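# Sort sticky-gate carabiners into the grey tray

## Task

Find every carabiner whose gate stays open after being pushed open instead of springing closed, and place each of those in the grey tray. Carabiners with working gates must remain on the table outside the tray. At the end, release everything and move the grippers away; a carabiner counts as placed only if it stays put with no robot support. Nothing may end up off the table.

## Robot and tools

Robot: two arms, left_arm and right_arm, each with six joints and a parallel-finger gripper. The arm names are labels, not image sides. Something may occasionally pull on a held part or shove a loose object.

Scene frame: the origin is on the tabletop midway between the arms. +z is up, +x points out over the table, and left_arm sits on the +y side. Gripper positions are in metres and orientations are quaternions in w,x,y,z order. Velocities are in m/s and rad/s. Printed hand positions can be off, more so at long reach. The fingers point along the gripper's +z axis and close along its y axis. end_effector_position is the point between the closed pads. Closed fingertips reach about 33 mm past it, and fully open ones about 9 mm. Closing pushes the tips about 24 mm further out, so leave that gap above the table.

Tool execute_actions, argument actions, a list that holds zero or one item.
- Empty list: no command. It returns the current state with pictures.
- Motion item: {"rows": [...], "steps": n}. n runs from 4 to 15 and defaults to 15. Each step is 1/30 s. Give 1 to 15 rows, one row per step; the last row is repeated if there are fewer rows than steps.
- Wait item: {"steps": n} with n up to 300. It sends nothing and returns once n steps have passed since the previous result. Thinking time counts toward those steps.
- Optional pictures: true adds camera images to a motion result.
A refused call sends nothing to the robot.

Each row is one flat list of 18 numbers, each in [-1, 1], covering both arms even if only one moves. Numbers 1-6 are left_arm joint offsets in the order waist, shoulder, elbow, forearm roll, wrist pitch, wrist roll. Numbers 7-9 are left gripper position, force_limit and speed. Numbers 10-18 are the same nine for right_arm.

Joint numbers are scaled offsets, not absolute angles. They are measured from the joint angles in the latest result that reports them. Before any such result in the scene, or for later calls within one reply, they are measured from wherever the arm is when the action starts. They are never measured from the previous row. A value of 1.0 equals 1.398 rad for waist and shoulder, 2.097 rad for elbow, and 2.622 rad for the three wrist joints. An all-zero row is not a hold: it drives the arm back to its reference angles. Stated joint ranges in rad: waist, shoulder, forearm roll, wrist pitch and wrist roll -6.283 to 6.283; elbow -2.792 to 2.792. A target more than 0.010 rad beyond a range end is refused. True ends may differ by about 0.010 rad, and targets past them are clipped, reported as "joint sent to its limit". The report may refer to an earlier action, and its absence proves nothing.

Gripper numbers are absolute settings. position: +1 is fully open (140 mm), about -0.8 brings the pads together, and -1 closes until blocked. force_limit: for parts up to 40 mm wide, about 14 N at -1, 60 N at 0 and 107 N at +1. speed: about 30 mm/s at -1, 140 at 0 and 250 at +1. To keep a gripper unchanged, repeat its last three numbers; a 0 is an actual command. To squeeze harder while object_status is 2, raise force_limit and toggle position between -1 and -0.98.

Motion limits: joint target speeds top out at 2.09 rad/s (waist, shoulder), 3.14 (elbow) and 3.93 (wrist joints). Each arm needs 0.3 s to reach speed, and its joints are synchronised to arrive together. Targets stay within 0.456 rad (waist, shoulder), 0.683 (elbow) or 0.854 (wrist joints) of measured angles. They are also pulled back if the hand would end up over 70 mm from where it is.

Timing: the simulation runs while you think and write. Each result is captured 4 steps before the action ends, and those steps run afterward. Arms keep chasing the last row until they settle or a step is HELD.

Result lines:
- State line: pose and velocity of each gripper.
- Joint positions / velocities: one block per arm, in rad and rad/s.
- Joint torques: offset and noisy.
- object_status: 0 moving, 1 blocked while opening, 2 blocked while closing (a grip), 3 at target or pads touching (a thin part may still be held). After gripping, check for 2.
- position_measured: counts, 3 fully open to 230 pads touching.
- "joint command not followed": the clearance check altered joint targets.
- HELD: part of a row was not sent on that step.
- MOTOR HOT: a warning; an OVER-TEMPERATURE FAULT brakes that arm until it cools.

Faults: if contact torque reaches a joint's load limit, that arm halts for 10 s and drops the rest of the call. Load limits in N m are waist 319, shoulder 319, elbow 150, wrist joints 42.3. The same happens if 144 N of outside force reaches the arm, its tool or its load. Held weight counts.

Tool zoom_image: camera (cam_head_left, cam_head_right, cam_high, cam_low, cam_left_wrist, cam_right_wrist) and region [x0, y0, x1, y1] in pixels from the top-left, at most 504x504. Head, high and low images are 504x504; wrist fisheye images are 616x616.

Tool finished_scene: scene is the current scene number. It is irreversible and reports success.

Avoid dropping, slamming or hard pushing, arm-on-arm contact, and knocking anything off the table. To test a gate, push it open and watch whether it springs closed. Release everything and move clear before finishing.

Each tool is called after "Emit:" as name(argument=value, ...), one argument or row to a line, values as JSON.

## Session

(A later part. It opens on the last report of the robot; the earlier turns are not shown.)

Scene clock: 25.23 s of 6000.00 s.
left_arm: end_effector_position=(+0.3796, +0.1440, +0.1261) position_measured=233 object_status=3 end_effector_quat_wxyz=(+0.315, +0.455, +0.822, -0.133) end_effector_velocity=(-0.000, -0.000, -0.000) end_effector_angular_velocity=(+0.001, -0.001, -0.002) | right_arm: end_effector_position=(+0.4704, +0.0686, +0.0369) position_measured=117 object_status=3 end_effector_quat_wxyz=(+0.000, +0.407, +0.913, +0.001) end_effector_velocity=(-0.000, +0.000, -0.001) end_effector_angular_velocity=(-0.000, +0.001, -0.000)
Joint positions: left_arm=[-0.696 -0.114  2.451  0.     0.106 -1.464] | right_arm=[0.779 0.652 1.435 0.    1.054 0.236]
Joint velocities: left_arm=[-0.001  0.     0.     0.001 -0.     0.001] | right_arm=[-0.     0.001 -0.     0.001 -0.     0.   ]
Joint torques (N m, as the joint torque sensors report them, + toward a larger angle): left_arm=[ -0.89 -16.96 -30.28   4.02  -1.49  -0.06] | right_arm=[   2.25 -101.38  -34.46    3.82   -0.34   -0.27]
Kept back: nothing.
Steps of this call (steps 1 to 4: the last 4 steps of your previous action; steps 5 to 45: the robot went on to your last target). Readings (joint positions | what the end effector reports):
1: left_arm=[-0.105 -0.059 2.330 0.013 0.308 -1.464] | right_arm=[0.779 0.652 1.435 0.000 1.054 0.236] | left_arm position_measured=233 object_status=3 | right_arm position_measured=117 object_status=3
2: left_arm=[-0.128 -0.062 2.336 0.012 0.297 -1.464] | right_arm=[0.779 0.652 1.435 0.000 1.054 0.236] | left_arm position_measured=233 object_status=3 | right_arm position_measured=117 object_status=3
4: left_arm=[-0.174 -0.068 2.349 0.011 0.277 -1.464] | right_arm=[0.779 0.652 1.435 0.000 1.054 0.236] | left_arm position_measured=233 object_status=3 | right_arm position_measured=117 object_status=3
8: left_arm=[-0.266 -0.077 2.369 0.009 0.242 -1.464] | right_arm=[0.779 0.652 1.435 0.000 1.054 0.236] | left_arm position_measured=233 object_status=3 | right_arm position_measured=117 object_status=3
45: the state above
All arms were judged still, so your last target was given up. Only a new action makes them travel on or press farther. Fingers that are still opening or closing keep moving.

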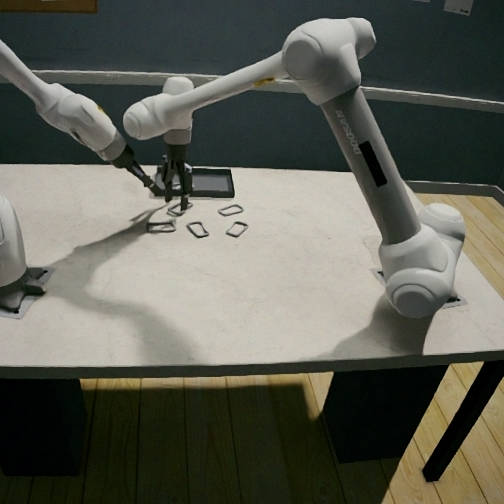

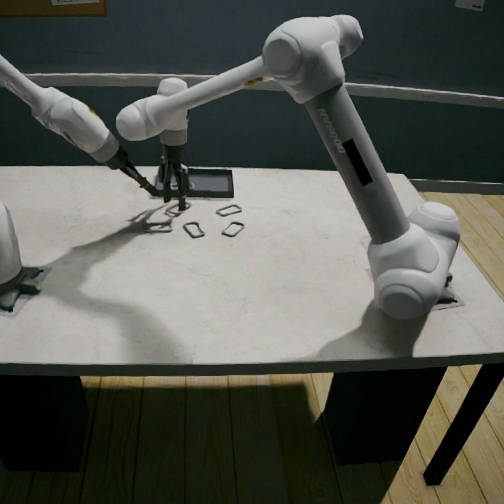

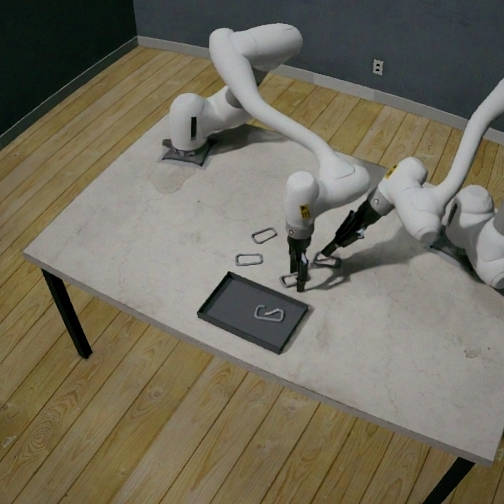

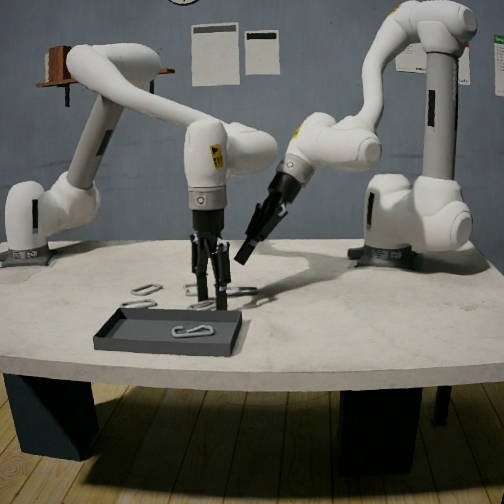

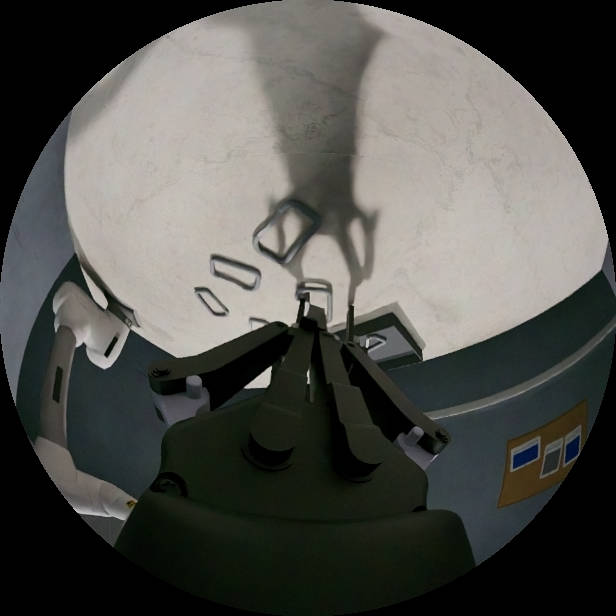

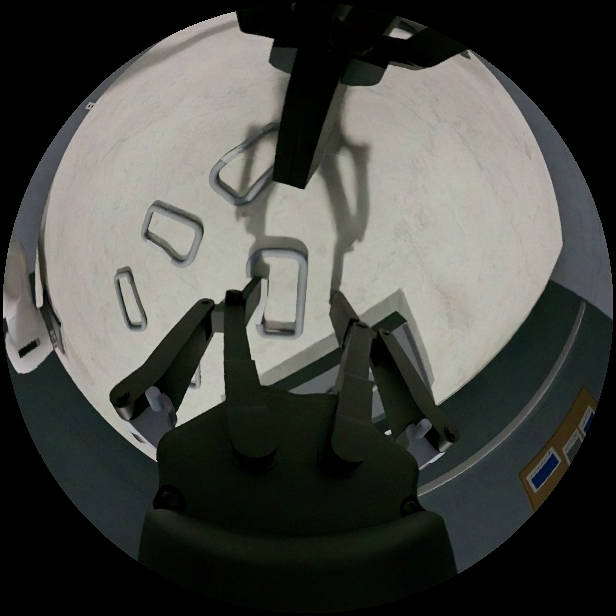

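Emit:
execute_actions(
  actions=[
    {"rows":[[-0.005,0.182,-0.0166,0,-0.0835,0,-1,0,0,0,0,0,0,0,0,0.1,-0.8,0]],"steps":15},
  ],
)

Emit:
execute_actions(
  actions=[
    {"steps":15},
  ],
  pictures=true,
)

Emit:
zoom_image(
  camera="cam_right_wrist",
  region=[200,160,400,360],
)

Emit:
zoom_image(
  camera="cam_low",
  region=[160,230,320,330],
)

Scene clock: 25.97 s of 6000.00 s.
left_arm: end_effector_position=(+0.4119, +0.0968, +0.0550) position_measured=233 object_status=3 end_effector_quat_wxyz=(+0.314, +0.458, +0.821, -0.134) end_effector_velocity=(+0.059, -0.088, -0.168) end_effector_angular_velocity=(+0.003, +0.004, -0.011) | right_arm: end_effector_position=(+0.4704, +0.0686, +0.0369) position_measured=117 object_status=3 end_effector_quat_wxyz=(+0.000, +0.407, +0.913, +0.001) end_effector_velocity=(-0.000, -0.000, -0.001) end_effector_angular_velocity=(-0.001, +0.001, -0.001)
Joint positions: left_arm=[-0.702  0.113  2.42   0.    -0.089 -1.464] | right_arm=[0.779 0.652 1.435 0.    1.054 0.236]
Joint velocities: left_arm=[-0.012  0.483 -0.066 -0.002 -0.413  0.   ] | right_arm=[-0.     0.001  0.    -0.     0.     0.   ]
Joint torques (N m, as the joint torque sensors report them, + toward a larger angle): left_arm=[  3.99 -55.54 -24.19   3.34  -1.39   0.  ] | right_arm=[   3.04 -102.26  -34.05    3.85   -0.21   -0.13]
Steps of this call (steps 1 to 11: nothing new was sent; steps 12 to 22: the first 11 steps of this action). Readings (joint positions | what the end effector reports):
12: left_arm=[-0.696 -0.114 2.451 0.000 0.106 -1.464] | right_arm=[0.779 0.652 1.435 0.000 1.054 0.236] | left_arm position_measured=233 object_status=3 | right_arm position_measured=117 object_status=3
13: left_arm=[-0.696 -0.111 2.451 0.000 0.103 -1.464] | right_arm=[0.779 0.652 1.435 0.000 1.054 0.236] | left_arm position_measured=233 object_status=3 | right_arm position_measured=117 object_status=3
15: left_arm=[-0.697 -0.081 2.447 0.000 0.077 -1.464] | right_arm=[0.779 0.652 1.435 0.000 1.054 0.236] | left_arm position_measured=233 object_status=3 | right_arm position_measured=117 object_status=3
19: left_arm=[-0.700 0.042 2.430 0.000 -0.028 -1.464] | right_arm=[0.779 0.652 1.435 0.000 1.054 0.236] | left_arm position_measured=233 object_status=3 | right_arm position_measured=117 object_status=3
22: the state above

Scene clock: 26.47 s of 6000.00 s.
left_arm: end_effector_position=(+0.4153, +0.0917, +0.0454) position_measured=233 object_status=3 end_effector_quat_wxyz=(+0.315, +0.458, +0.821, -0.134) end_effector_velocity=(-0.000, -0.000, +0.000) end_effector_angular_velocity=(+0.000, -0.001, -0.001) | right_arm: end_effector_position=(+0.4704, +0.0686, +0.0369) position_measured=117 object_status=3 end_effector_quat_wxyz=(+0.000, +0.407, +0.913, +0.001) end_effector_velocity=(-0.000, +0.000, -0.000) end_effector_angular_velocity=(+0.000, +0.000, -0.001)
Joint positions: left_arm=[-0.703  0.141  2.416  0.    -0.113 -1.464] | right_arm=[0.779 0.652 1.435 0.    1.054 0.236]
Joint velocities: left_arm=[-0.     0.    -0.    -0.    -0.     0.001] | right_arm=[ 0.     0.001 -0.001  0.    -0.     0.001]
Joint torques (N m, as the joint torque sensors report them, + toward a larger angle): left_arm=[  0.64 -36.76 -24.1    3.14  -1.71  -0.03] | right_arm=[   3.67 -102.02  -36.16    4.19   -0.14   -0.37]
Kept back: nothing.
Steps of this call (steps 1 to 4: the last 4 steps of your previous action; steps 5 to 15: the robot went on to your last target). Readings (joint positions | what the end effector reports):
1: left_arm=[-0.703 0.126 2.418 0.000 -0.100 -1.464] | right_arm=[0.779 0.652 1.435 0.000 1.054 0.236] | left_arm position_measured=233 object_status=3 | right_arm position_measured=117 object_status=3
2: left_arm=[-0.703 0.134 2.417 0.000 -0.107 -1.464] | right_arm=[0.779 0.652 1.435 0.000 1.054 0.236] | left_arm position_measured=233 object_status=3 | right_arm position_measured=117 object_status=3
4: left_arm=[-0.703 0.139 2.417 0.000 -0.111 -1.464] | right_arm=[0.779 0.652 1.435 0.000 1.054 0.236] | left_arm position_measured=233 object_status=3 | right_arm position_measured=117 object_status=3
8: left_arm=[-0.703 0.140 2.416 0.000 -0.113 -1.464] | right_arm=[0.779 0.652 1.435 0.000 1.054 0.236] | left_arm position_measured=233 object_status=3 | right_arm position_measured=117 object_status=3
15: the state above

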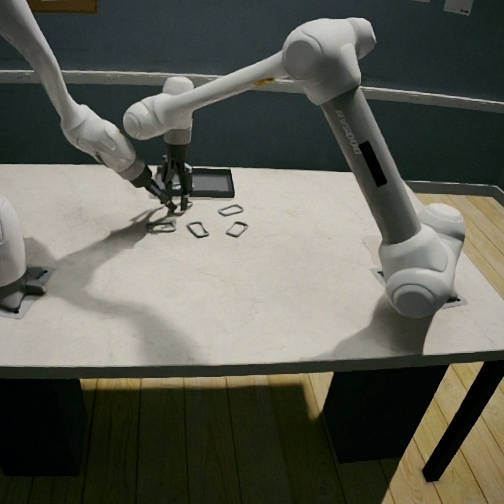

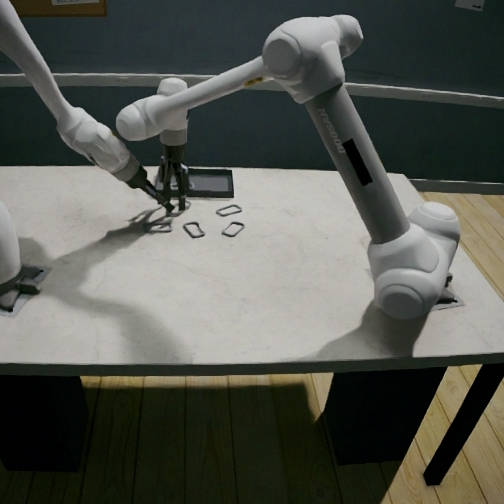

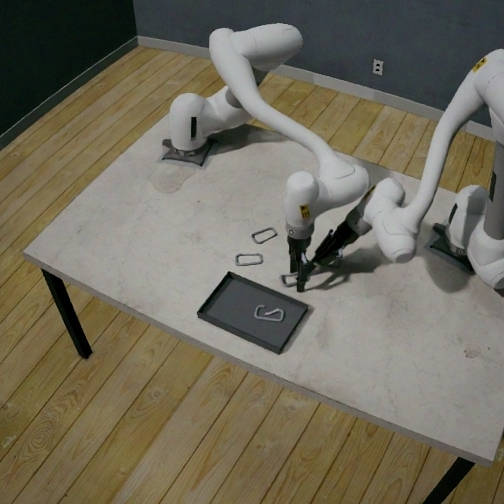

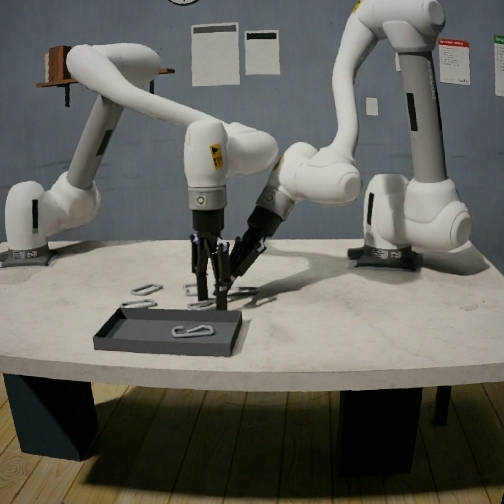

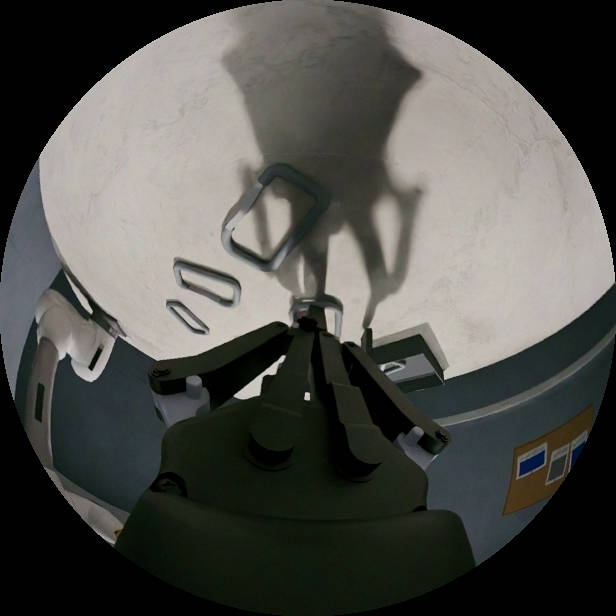

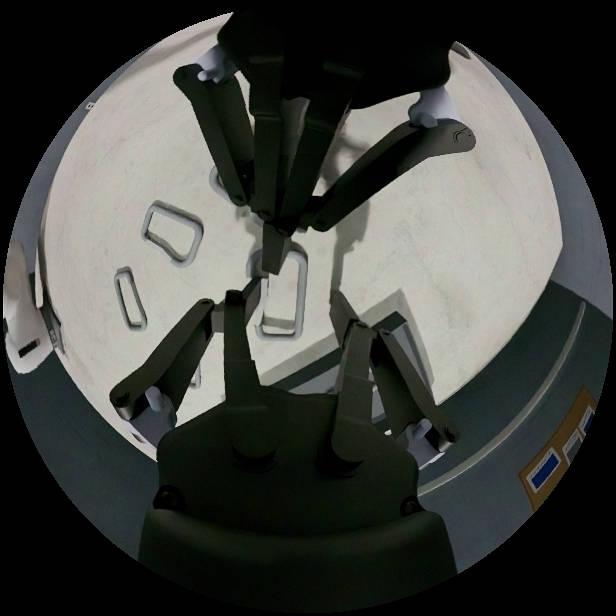

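Region (200, 160, 400, 360) of cam_right_wrist's 616x616 image, scaled by 2.520, with more detail than that image has.

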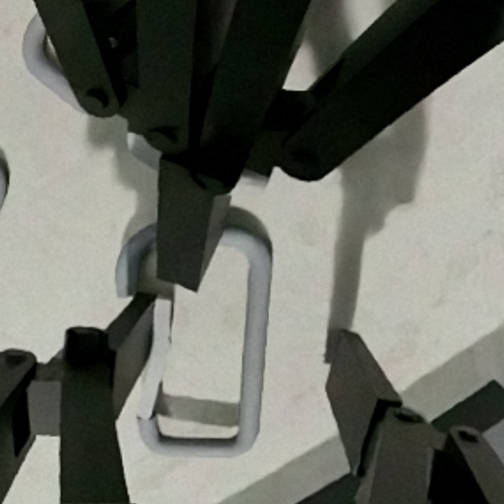

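Region (160, 230, 320, 330) of cam_low's 504x504 image, scaled by 3.150, with more detail than that image has; it fills the top 315 rows of this view, and the rest is white.

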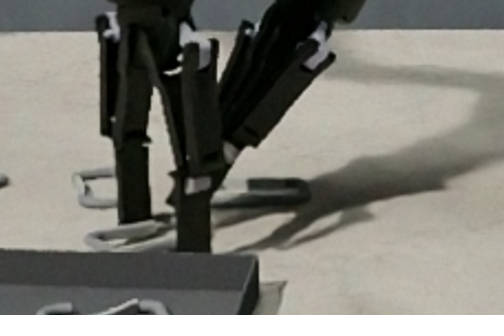

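Emit:
execute_actions(
  actions=[
    {"rows":[[0,0.0116,0.0025,0,-0.0082,0,-1,0,0,0,0,0,0,0,0,0.1,-0.8,0]],"steps":12},
  ],
)

Emit:
execute_actions(
  actions=[
    {"rows":[[0,0,0,0,0,0,-1,0,0,0,-0.004,-0.002,0,0.0035,0,0.1,-0.8,0],[0,0,0,0,0,0,-1,0,0,0,-0.008,-0.004,0,0.007,0,0.1,-0.8,0],[0,0,0,0,0,0,-1,0,0,0,-0.013,-0.006,0,0.0115,0,0.1,-0.8,0]],"steps":12},
  ],
  pictures=true,
)

Emit:
zoom_image(
  camera="cam_right_wrist",
  region=[200,160,400,360],
)

Scene clock: 37.53 s of 6000.00 s.
left_arm: end_effector_position=(+0.4172, +0.0892, +0.0427) position_measured=233 object_status=3 end_effector_quat_wxyz=(+0.318, +0.457, +0.819, -0.135) end_effector_velocity=(+0.000, +0.000, +0.000) end_effector_angular_velocity=(-0.001, +0.000, +0.002) | right_arm: end_effector_position=(+0.4704, +0.0686, +0.0369) position_measured=117 object_status=3 end_effector_quat_wxyz=(+0.000, +0.407, +0.913, +0.001) end_effector_velocity=(+0.000, +0.000, -0.000) end_effector_angular_velocity=(+0.000, +0.000, -0.000)
Joint positions: left_arm=[-0.703  0.151  2.418  0.    -0.134 -1.464] | right_arm=[0.779 0.652 1.435 0.    1.054 0.236]
Joint velocities: left_arm=[ 0.001 -0.001 -0.    -0.     0.    -0.001] | right_arm=[ 0.     0.001 -0.001  0.    -0.     0.   ]
Joint torques (N m, as the joint torque sensors report them, + toward a larger angle): left_arm=[ -3.09 -20.83 -17.74   3.3    1.24  -0.01] | right_arm=[   9.05 -101.57  -38.9     5.84   -1.98    0.22]
FORCE FAULT: contact force on the left arm reached its limit, and that arm stopped for 10 seconds. The contact can be on any part of that arm, not only on its tool. That arm's remaining commands of this call were not run. That arm holds still and accepts commands again. Move the arm away from the contact; if what it grips holds it there, let go first. Pushing or pulling that hard again can fault the arm again.
Kept back: nothing.
The stop of the left arm began at step 32 of this call (marked STOPPED below). From that step on that arm followed nothing that you had sent. 7 of its steps, steps kept back included, did not run and will not run. The other arm was sent all steps of this action in this call, none kept back. Nothing is kept back now, and the robot has no last target.
Steps of this call (steps 1 to 15: the robot went on to your last target; steps 16 to 26: nothing new was sent; steps 27 to 34: the first 8 steps of this action; steps 35 to 38: the last 4 steps of this action, not kept back; steps 39 to 332: the stop continued). Readings (joint positions | what the end effector reports):
27: left_arm=[-0.703 0.141 2.416 0.000 -0.113 -1.464] | right_arm=[0.779 0.652 1.435 0.000 1.054 0.236] | left_arm position_measured=233 object_status=3 | right_arm position_measured=117 object_status=3
28: left_arm=[-0.703 0.143 2.417 0.000 -0.117 -1.464] | right_arm=[0.779 0.652 1.435 0.000 1.054 0.236] | left_arm position_measured=233 object_status=3 | right_arm position_measured=117 object_status=3
30: left_arm=[-0.703 0.151 2.419 0.000 -0.129 -1.464] | right_arm=[0.779 0.652 1.435 0.000 1.054 0.236] | left_arm position_measured=233 object_status=3 | right_arm position_measured=117 object_status=3
32: left_arm=[-0.703 0.152 2.418 0.000 -0.134 -1.464] | right_arm=[0.779 0.652 1.435 0.000 1.054 0.236] | left_arm position_measured=233 object_status=3 | right_arm position_measured=117 object_status=3 STOPPED (the left arm)
34: left_arm=[-0.703 0.151 2.418 0.000 -0.134 -1.464] | right_arm=[0.779 0.652 1.435 0.000 1.054 0.236] | left_arm position_measured=233 object_status=3 | right_arm position_measured=117 object_status=3
332: the state above

Scene clock: 37.57 s of 6000.00 s.
left_arm: end_effector_position=(+0.4172, +0.0892, +0.0427) position_measured=233 object_status=3 end_effector_quat_wxyz=(+0.318, +0.457, +0.819, -0.135) end_effector_velocity=(-0.000, -0.000, -0.000) end_effector_angular_velocity=(+0.001, -0.000, -0.002) | right_arm: end_effector_position=(+0.4704, +0.0686, +0.0369) position_measured=117 object_status=3 end_effector_quat_wxyz=(+0.000, +0.407, +0.913, +0.001) end_effector_velocity=(-0.000, -0.000, +0.000) end_effector_angular_velocity=(+0.000, +0.000, -0.001)
Joint positions: left_arm=[-0.703  0.151  2.418  0.    -0.134 -1.464] | right_arm=[0.779 0.652 1.435 0.    1.054 0.236]
Joint velocities: left_arm=[-0.001  0.001 -0.    -0.    -0.     0.001] | right_arm=[-0.    -0.001  0.     0.001  0.     0.001]
Joint torques (N m, as the joint torque sensors report them, + toward a larger angle): left_arm=[ -2.38 -21.58 -17.8    3.28   1.22   0.  ] | right_arm=[   8.04 -100.92  -38.64    6.03   -2.05   -0.16]
Kept back: nothing.
A stop began in an earlier call of the same reply, so what this call sent did not run. Send another action.
Steps of this call (step 1: nothing new was sent). Readings (joint positions | what the end effector reports):
1: the state above

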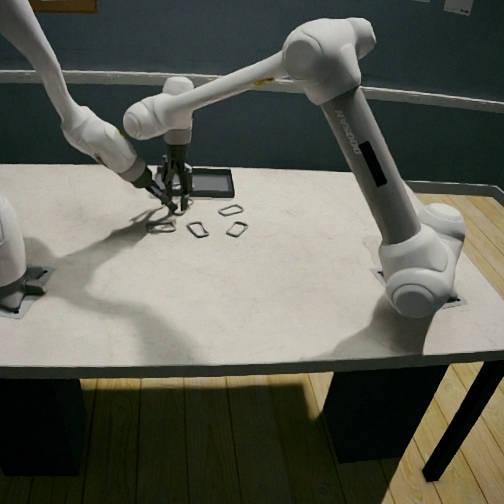

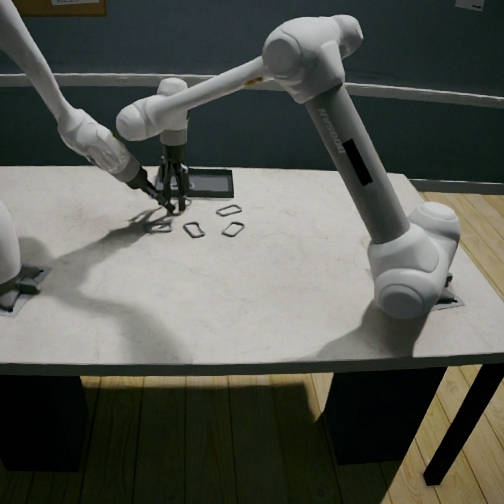

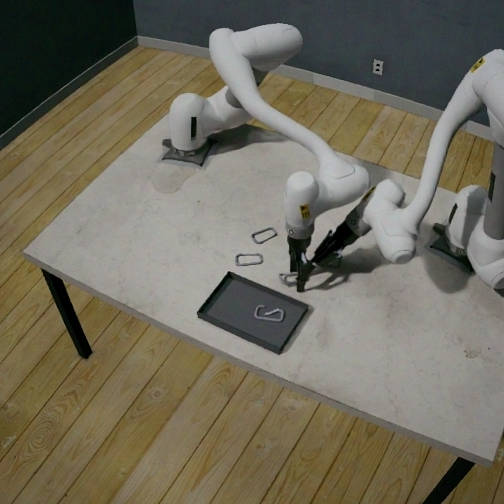

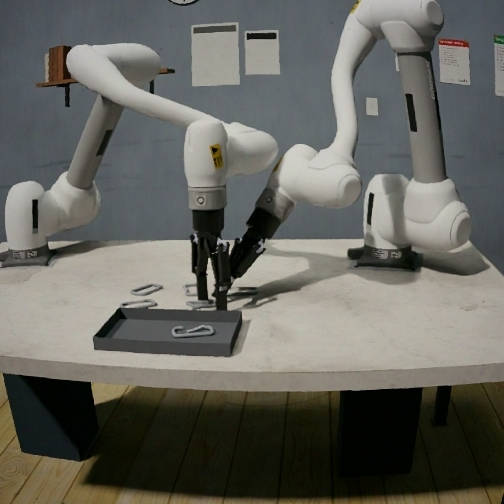

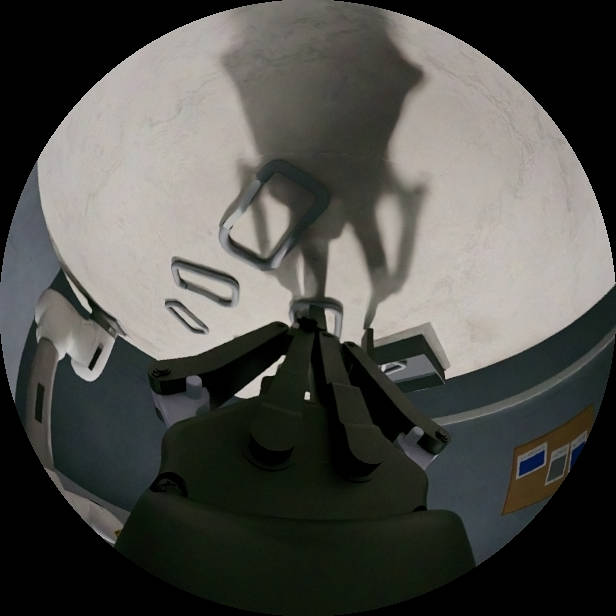

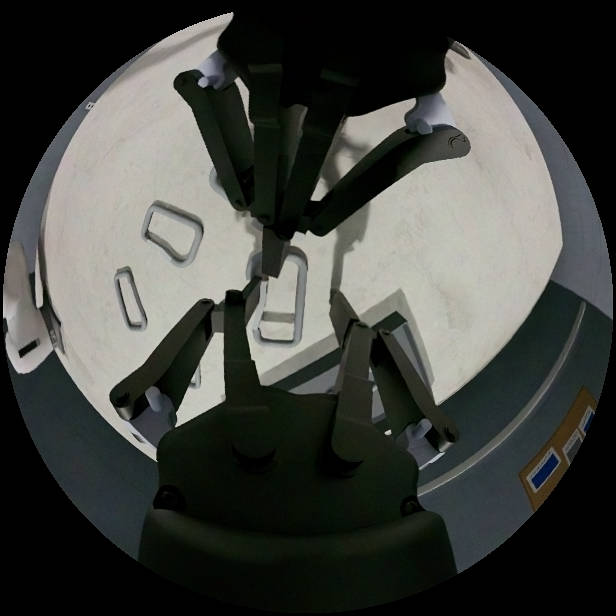

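Region (200, 160, 400, 360) of cam_right_wrist's 616x616 image, scaled by 2.520, with more detail than that image has.

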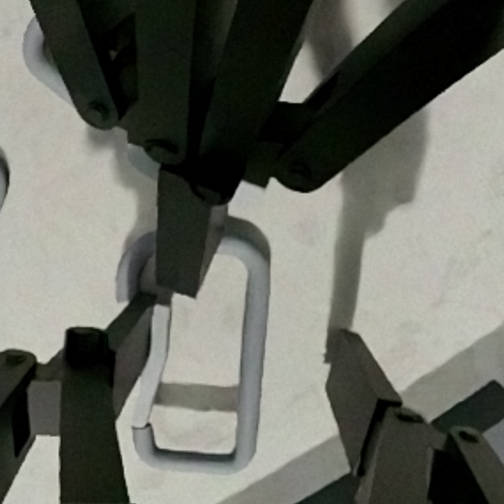

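Emit:
execute_actions(
  actions=[
    {"rows":[[0,-0.004,-0.001,0,0.003,0,-1,0,0,0,-0.004,-0.002,0,0.004,0,0.1,-0.8,0]],"steps":15},
  ],
  pictures=true,
)

Scene clock: 38.53 s of 6000.00 s.
left_arm: end_effector_position=(+0.4172, +0.0891, +0.0455) position_measured=233 object_status=3 end_effector_quat_wxyz=(+0.318, +0.457, +0.819, -0.135) end_effector_velocity=(-0.000, -0.000, +0.001) end_effector_angular_velocity=(-0.001, +0.000, +0.001) | right_arm: end_effector_position=(+0.4702, +0.0684, +0.0437) position_measured=117 object_status=3 end_effector_quat_wxyz=(-0.000, +0.407, +0.913, +0.000) end_effector_velocity=(-0.000, +0.000, +0.002) end_effector_angular_velocity=(+0.001, +0.000, -0.000)
Joint positions: left_arm=[-0.703  0.146  2.416  0.    -0.126 -1.464] | right_arm=[0.779 0.647 1.431 0.    1.064 0.236]
Joint velocities: left_arm=[-0.    -0.002 -0.    -0.     0.002 -0.001] | right_arm=[ 0.    -0.001 -0.001  0.001  0.001  0.   ]
Joint torques (N m, as the joint torque sensors report them, + toward a larger angle): left_arm=[ -0.55 -36.29 -22.77   3.24  -1.54   0.15] | right_arm=[   1.88 -101.88  -34.06    4.07   -0.26   -0.11]
Steps of this call (steps 1 to 18: nothing new was sent; steps 19 to 29: the first 11 steps of this action). Readings (joint positions | what the end effector reports):
19: left_arm=[-0.703 0.151 2.418 0.000 -0.134 -1.464] | right_arm=[0.779 0.652 1.435 0.000 1.054 0.236] | left_arm position_measured=233 object_status=3 | right_arm position_measured=117 object_status=3
20: left_arm=[-0.703 0.150 2.417 0.000 -0.132 -1.464] | right_arm=[0.779 0.651 1.434 0.000 1.056 0.236] | left_arm position_measured=233 object_status=3 | right_arm position_measured=117 object_status=3
22: left_arm=[-0.703 0.147 2.416 0.000 -0.128 -1.464] | right_arm=[0.779 0.648 1.432 0.000 1.061 0.236] | left_arm position_measured=233 object_status=3 | right_arm position_measured=117 object_status=3
26: left_arm=[-0.703 0.146 2.416 0.000 -0.126 -1.464] | right_arm=[0.779 0.647 1.431 0.000 1.064 0.236] | left_arm position_measured=233 object_status=3 | right_arm position_measured=117 object_status=3
29: the state above

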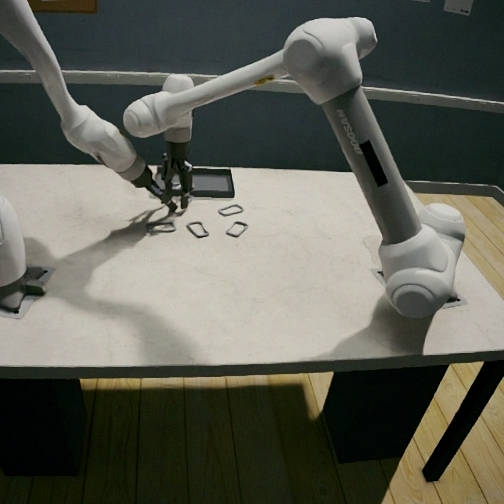

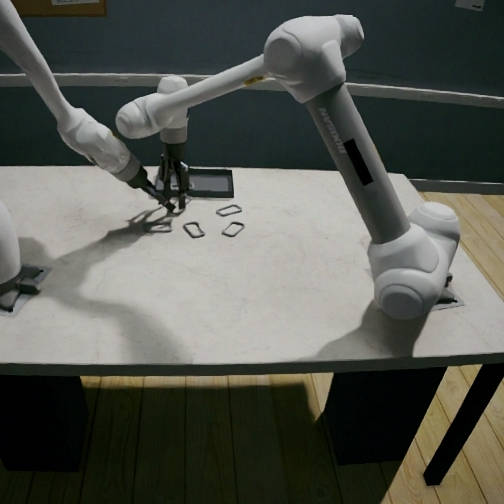

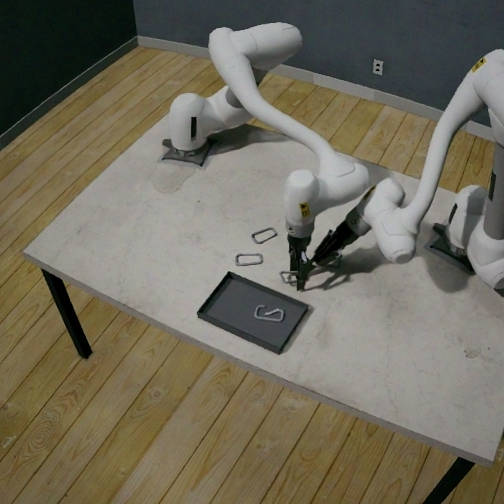

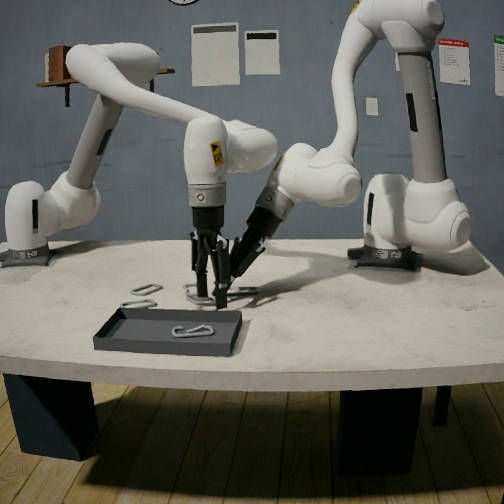

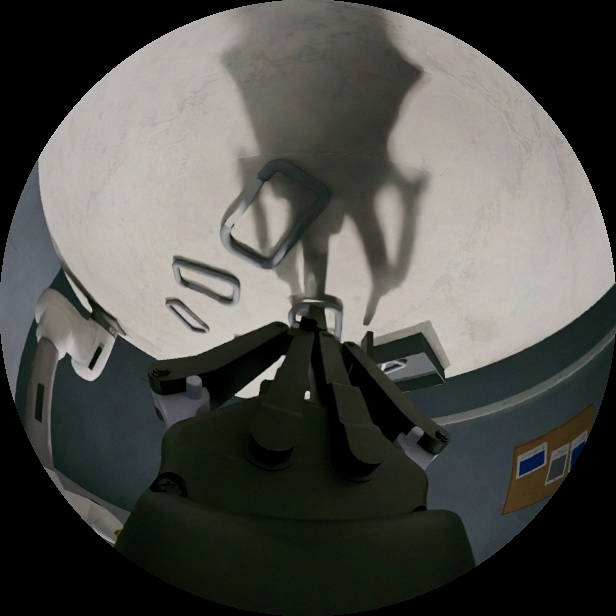

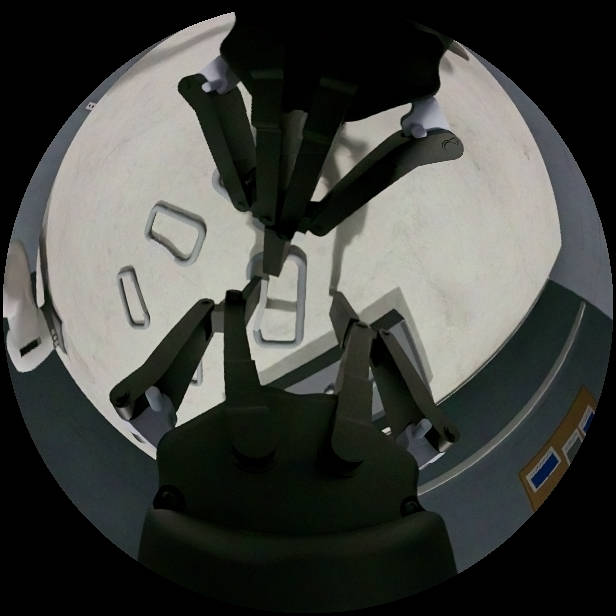

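Emit:
execute_actions(
  actions=[
    {"rows":[[0,0,0,0,0,0,-1,0,0,0,-0.013,-0.006,0,0.0115,0,0.1,-0.8,0]],"steps":15},
  ],
  pictures=true,
)

Emit:
zoom_image(
  camera="cam_right_wrist",
  region=[200,200,400,400],
)

Emit:
zoom_image(
  camera="cam_low",
  region=[150,240,290,330],
)

Scene clock: 39.10 s of 6000.00 s.
left_arm: end_effector_position=(+0.4172, +0.0891, +0.0455) position_measured=233 object_status=3 end_effector_quat_wxyz=(+0.318, +0.457, +0.819, -0.135) end_effector_velocity=(+0.000, -0.000, +0.001) end_effector_angular_velocity=(-0.001, -0.001, -0.001) | right_arm: end_effector_position=(+0.4698, +0.0677, +0.0653) position_measured=117 object_status=3 end_effector_quat_wxyz=(+0.000, +0.407, +0.913, +0.000) end_effector_velocity=(+0.000, +0.000, +0.003) end_effector_angular_velocity=(+0.000, -0.000, +0.001)
Joint positions: left_arm=[-0.703  0.145  2.416  0.    -0.126 -1.464] | right_arm=[0.779 0.629 1.418 0.    1.094 0.236]
Joint velocities: left_arm=[ 0.    -0.001 -0.     0.001  0.     0.   ] | right_arm=[-0.    -0.002 -0.003 -0.     0.004 -0.001]
Joint torques (N m, as the joint torque sensors report them, + toward a larger angle): left_arm=[ -0.52 -37.25 -22.94   3.22  -1.32  -0.05] | right_arm=[   2.98 -103.09  -36.3     3.91   -0.16   -0.27]
Steps of this call (steps 1 to 4: the last 4 steps of your previous action; steps 5 to 6: the robot went on to your last target; steps 7 to 17: the first 11 steps of this action). Readings (joint positions | what the end effector reports):
7: left_arm=[-0.703 0.145 2.416 0.000 -0.126 -1.464] | right_arm=[0.779 0.646 1.431 0.000 1.064 0.236] | left_arm position_measured=233 object_status=3 | right_arm position_measured=117 object_status=3
8: left_arm=[-0.703 0.145 2.416 0.000 -0.126 -1.464] | right_arm=[0.779 0.644 1.429 0.000 1.070 0.236] | left_arm position_measured=233 object_status=3 | right_arm position_measured=117 object_status=3
10: left_arm=[-0.703 0.145 2.416 0.000 -0.126 -1.464] | right_arm=[0.779 0.634 1.422 0.000 1.085 0.236] | left_arm position_measured=233 object_status=3 | right_arm position_measured=117 object_status=3
14: left_arm=[-0.703 0.145 2.416 0.000 -0.126 -1.464] | right_arm=[0.779 0.629 1.419 0.000 1.093 0.236] | left_arm position_measured=233 object_status=3 | right_arm position_measured=117 object_status=3
17: the state above

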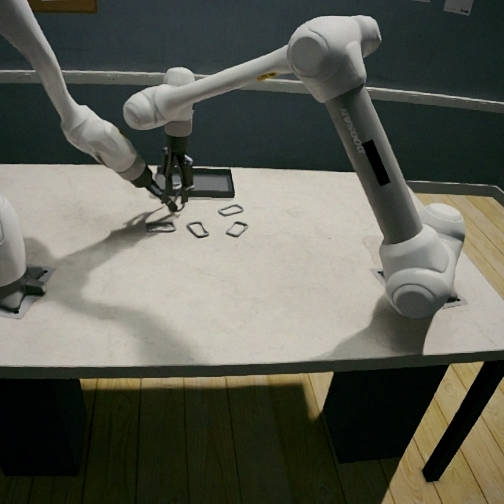

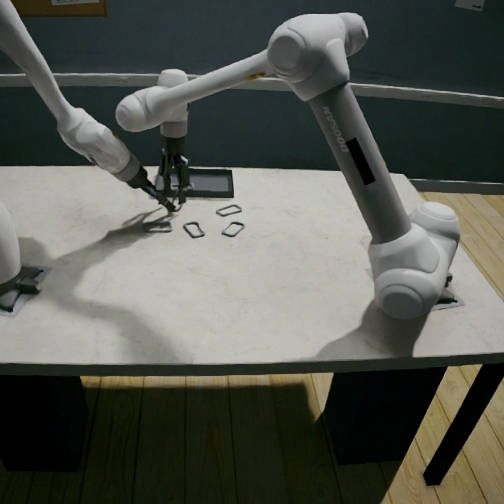

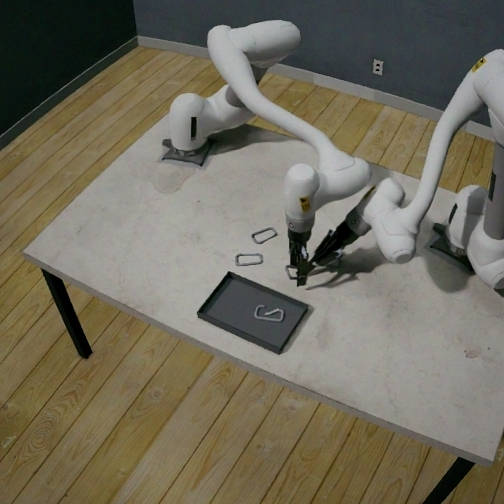

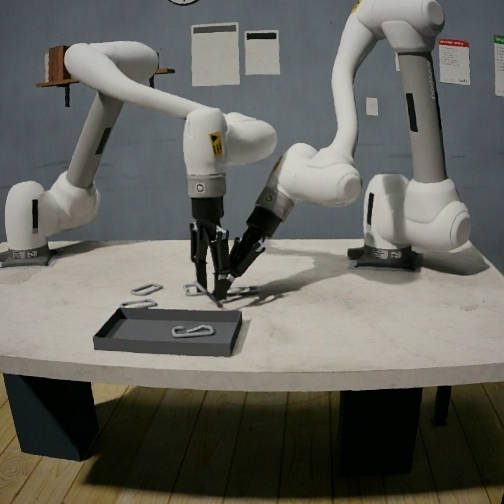

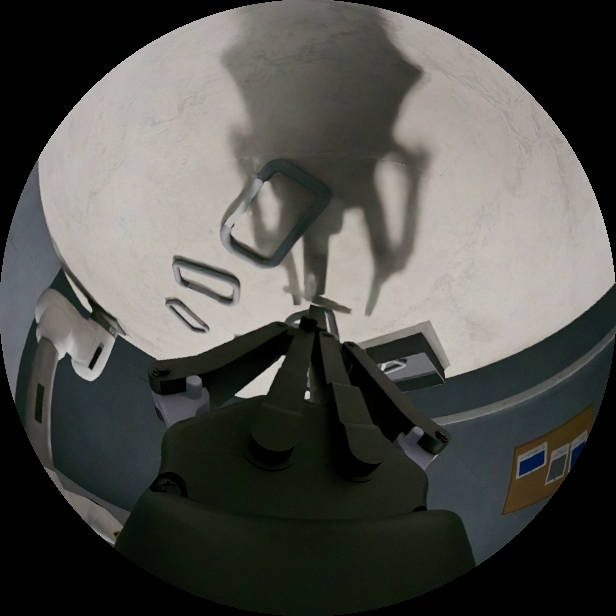

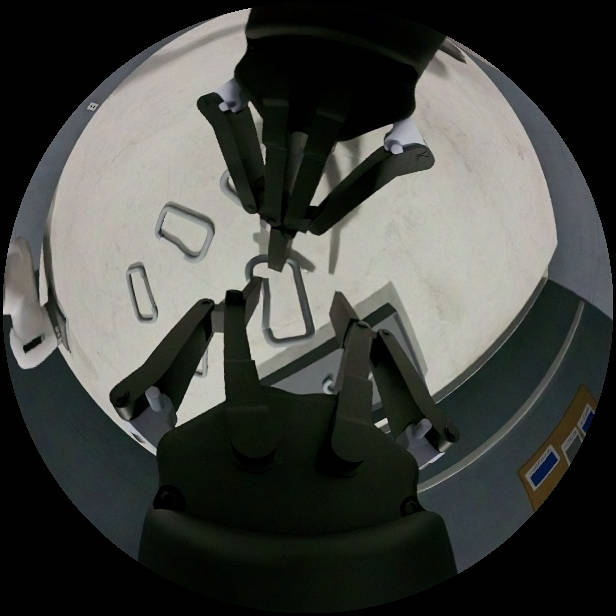

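Region (200, 200, 400, 400) of cam_right_wrist's 616x616 image, scaled by 2.520, with more detail than that image has.

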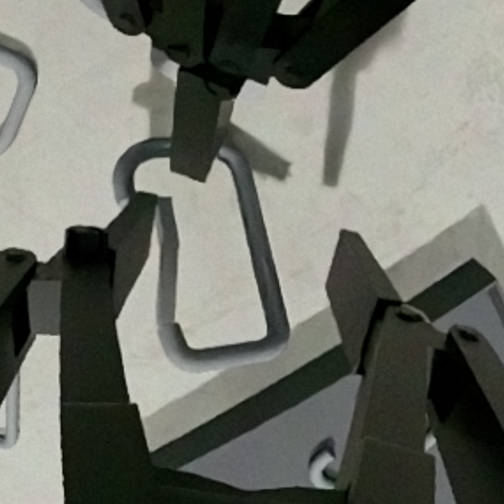

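Region (150, 240, 290, 330) of cam_low's 504x504 image, scaled by 3.600, with more detail than that image has; it fills the top 324 rows of this view, and the rest is white.

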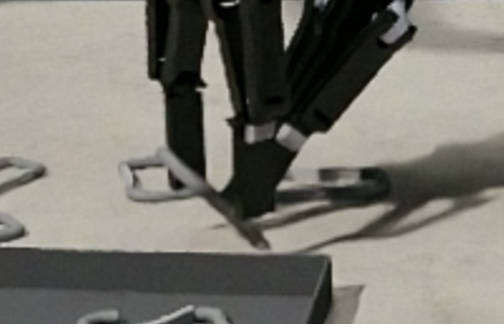

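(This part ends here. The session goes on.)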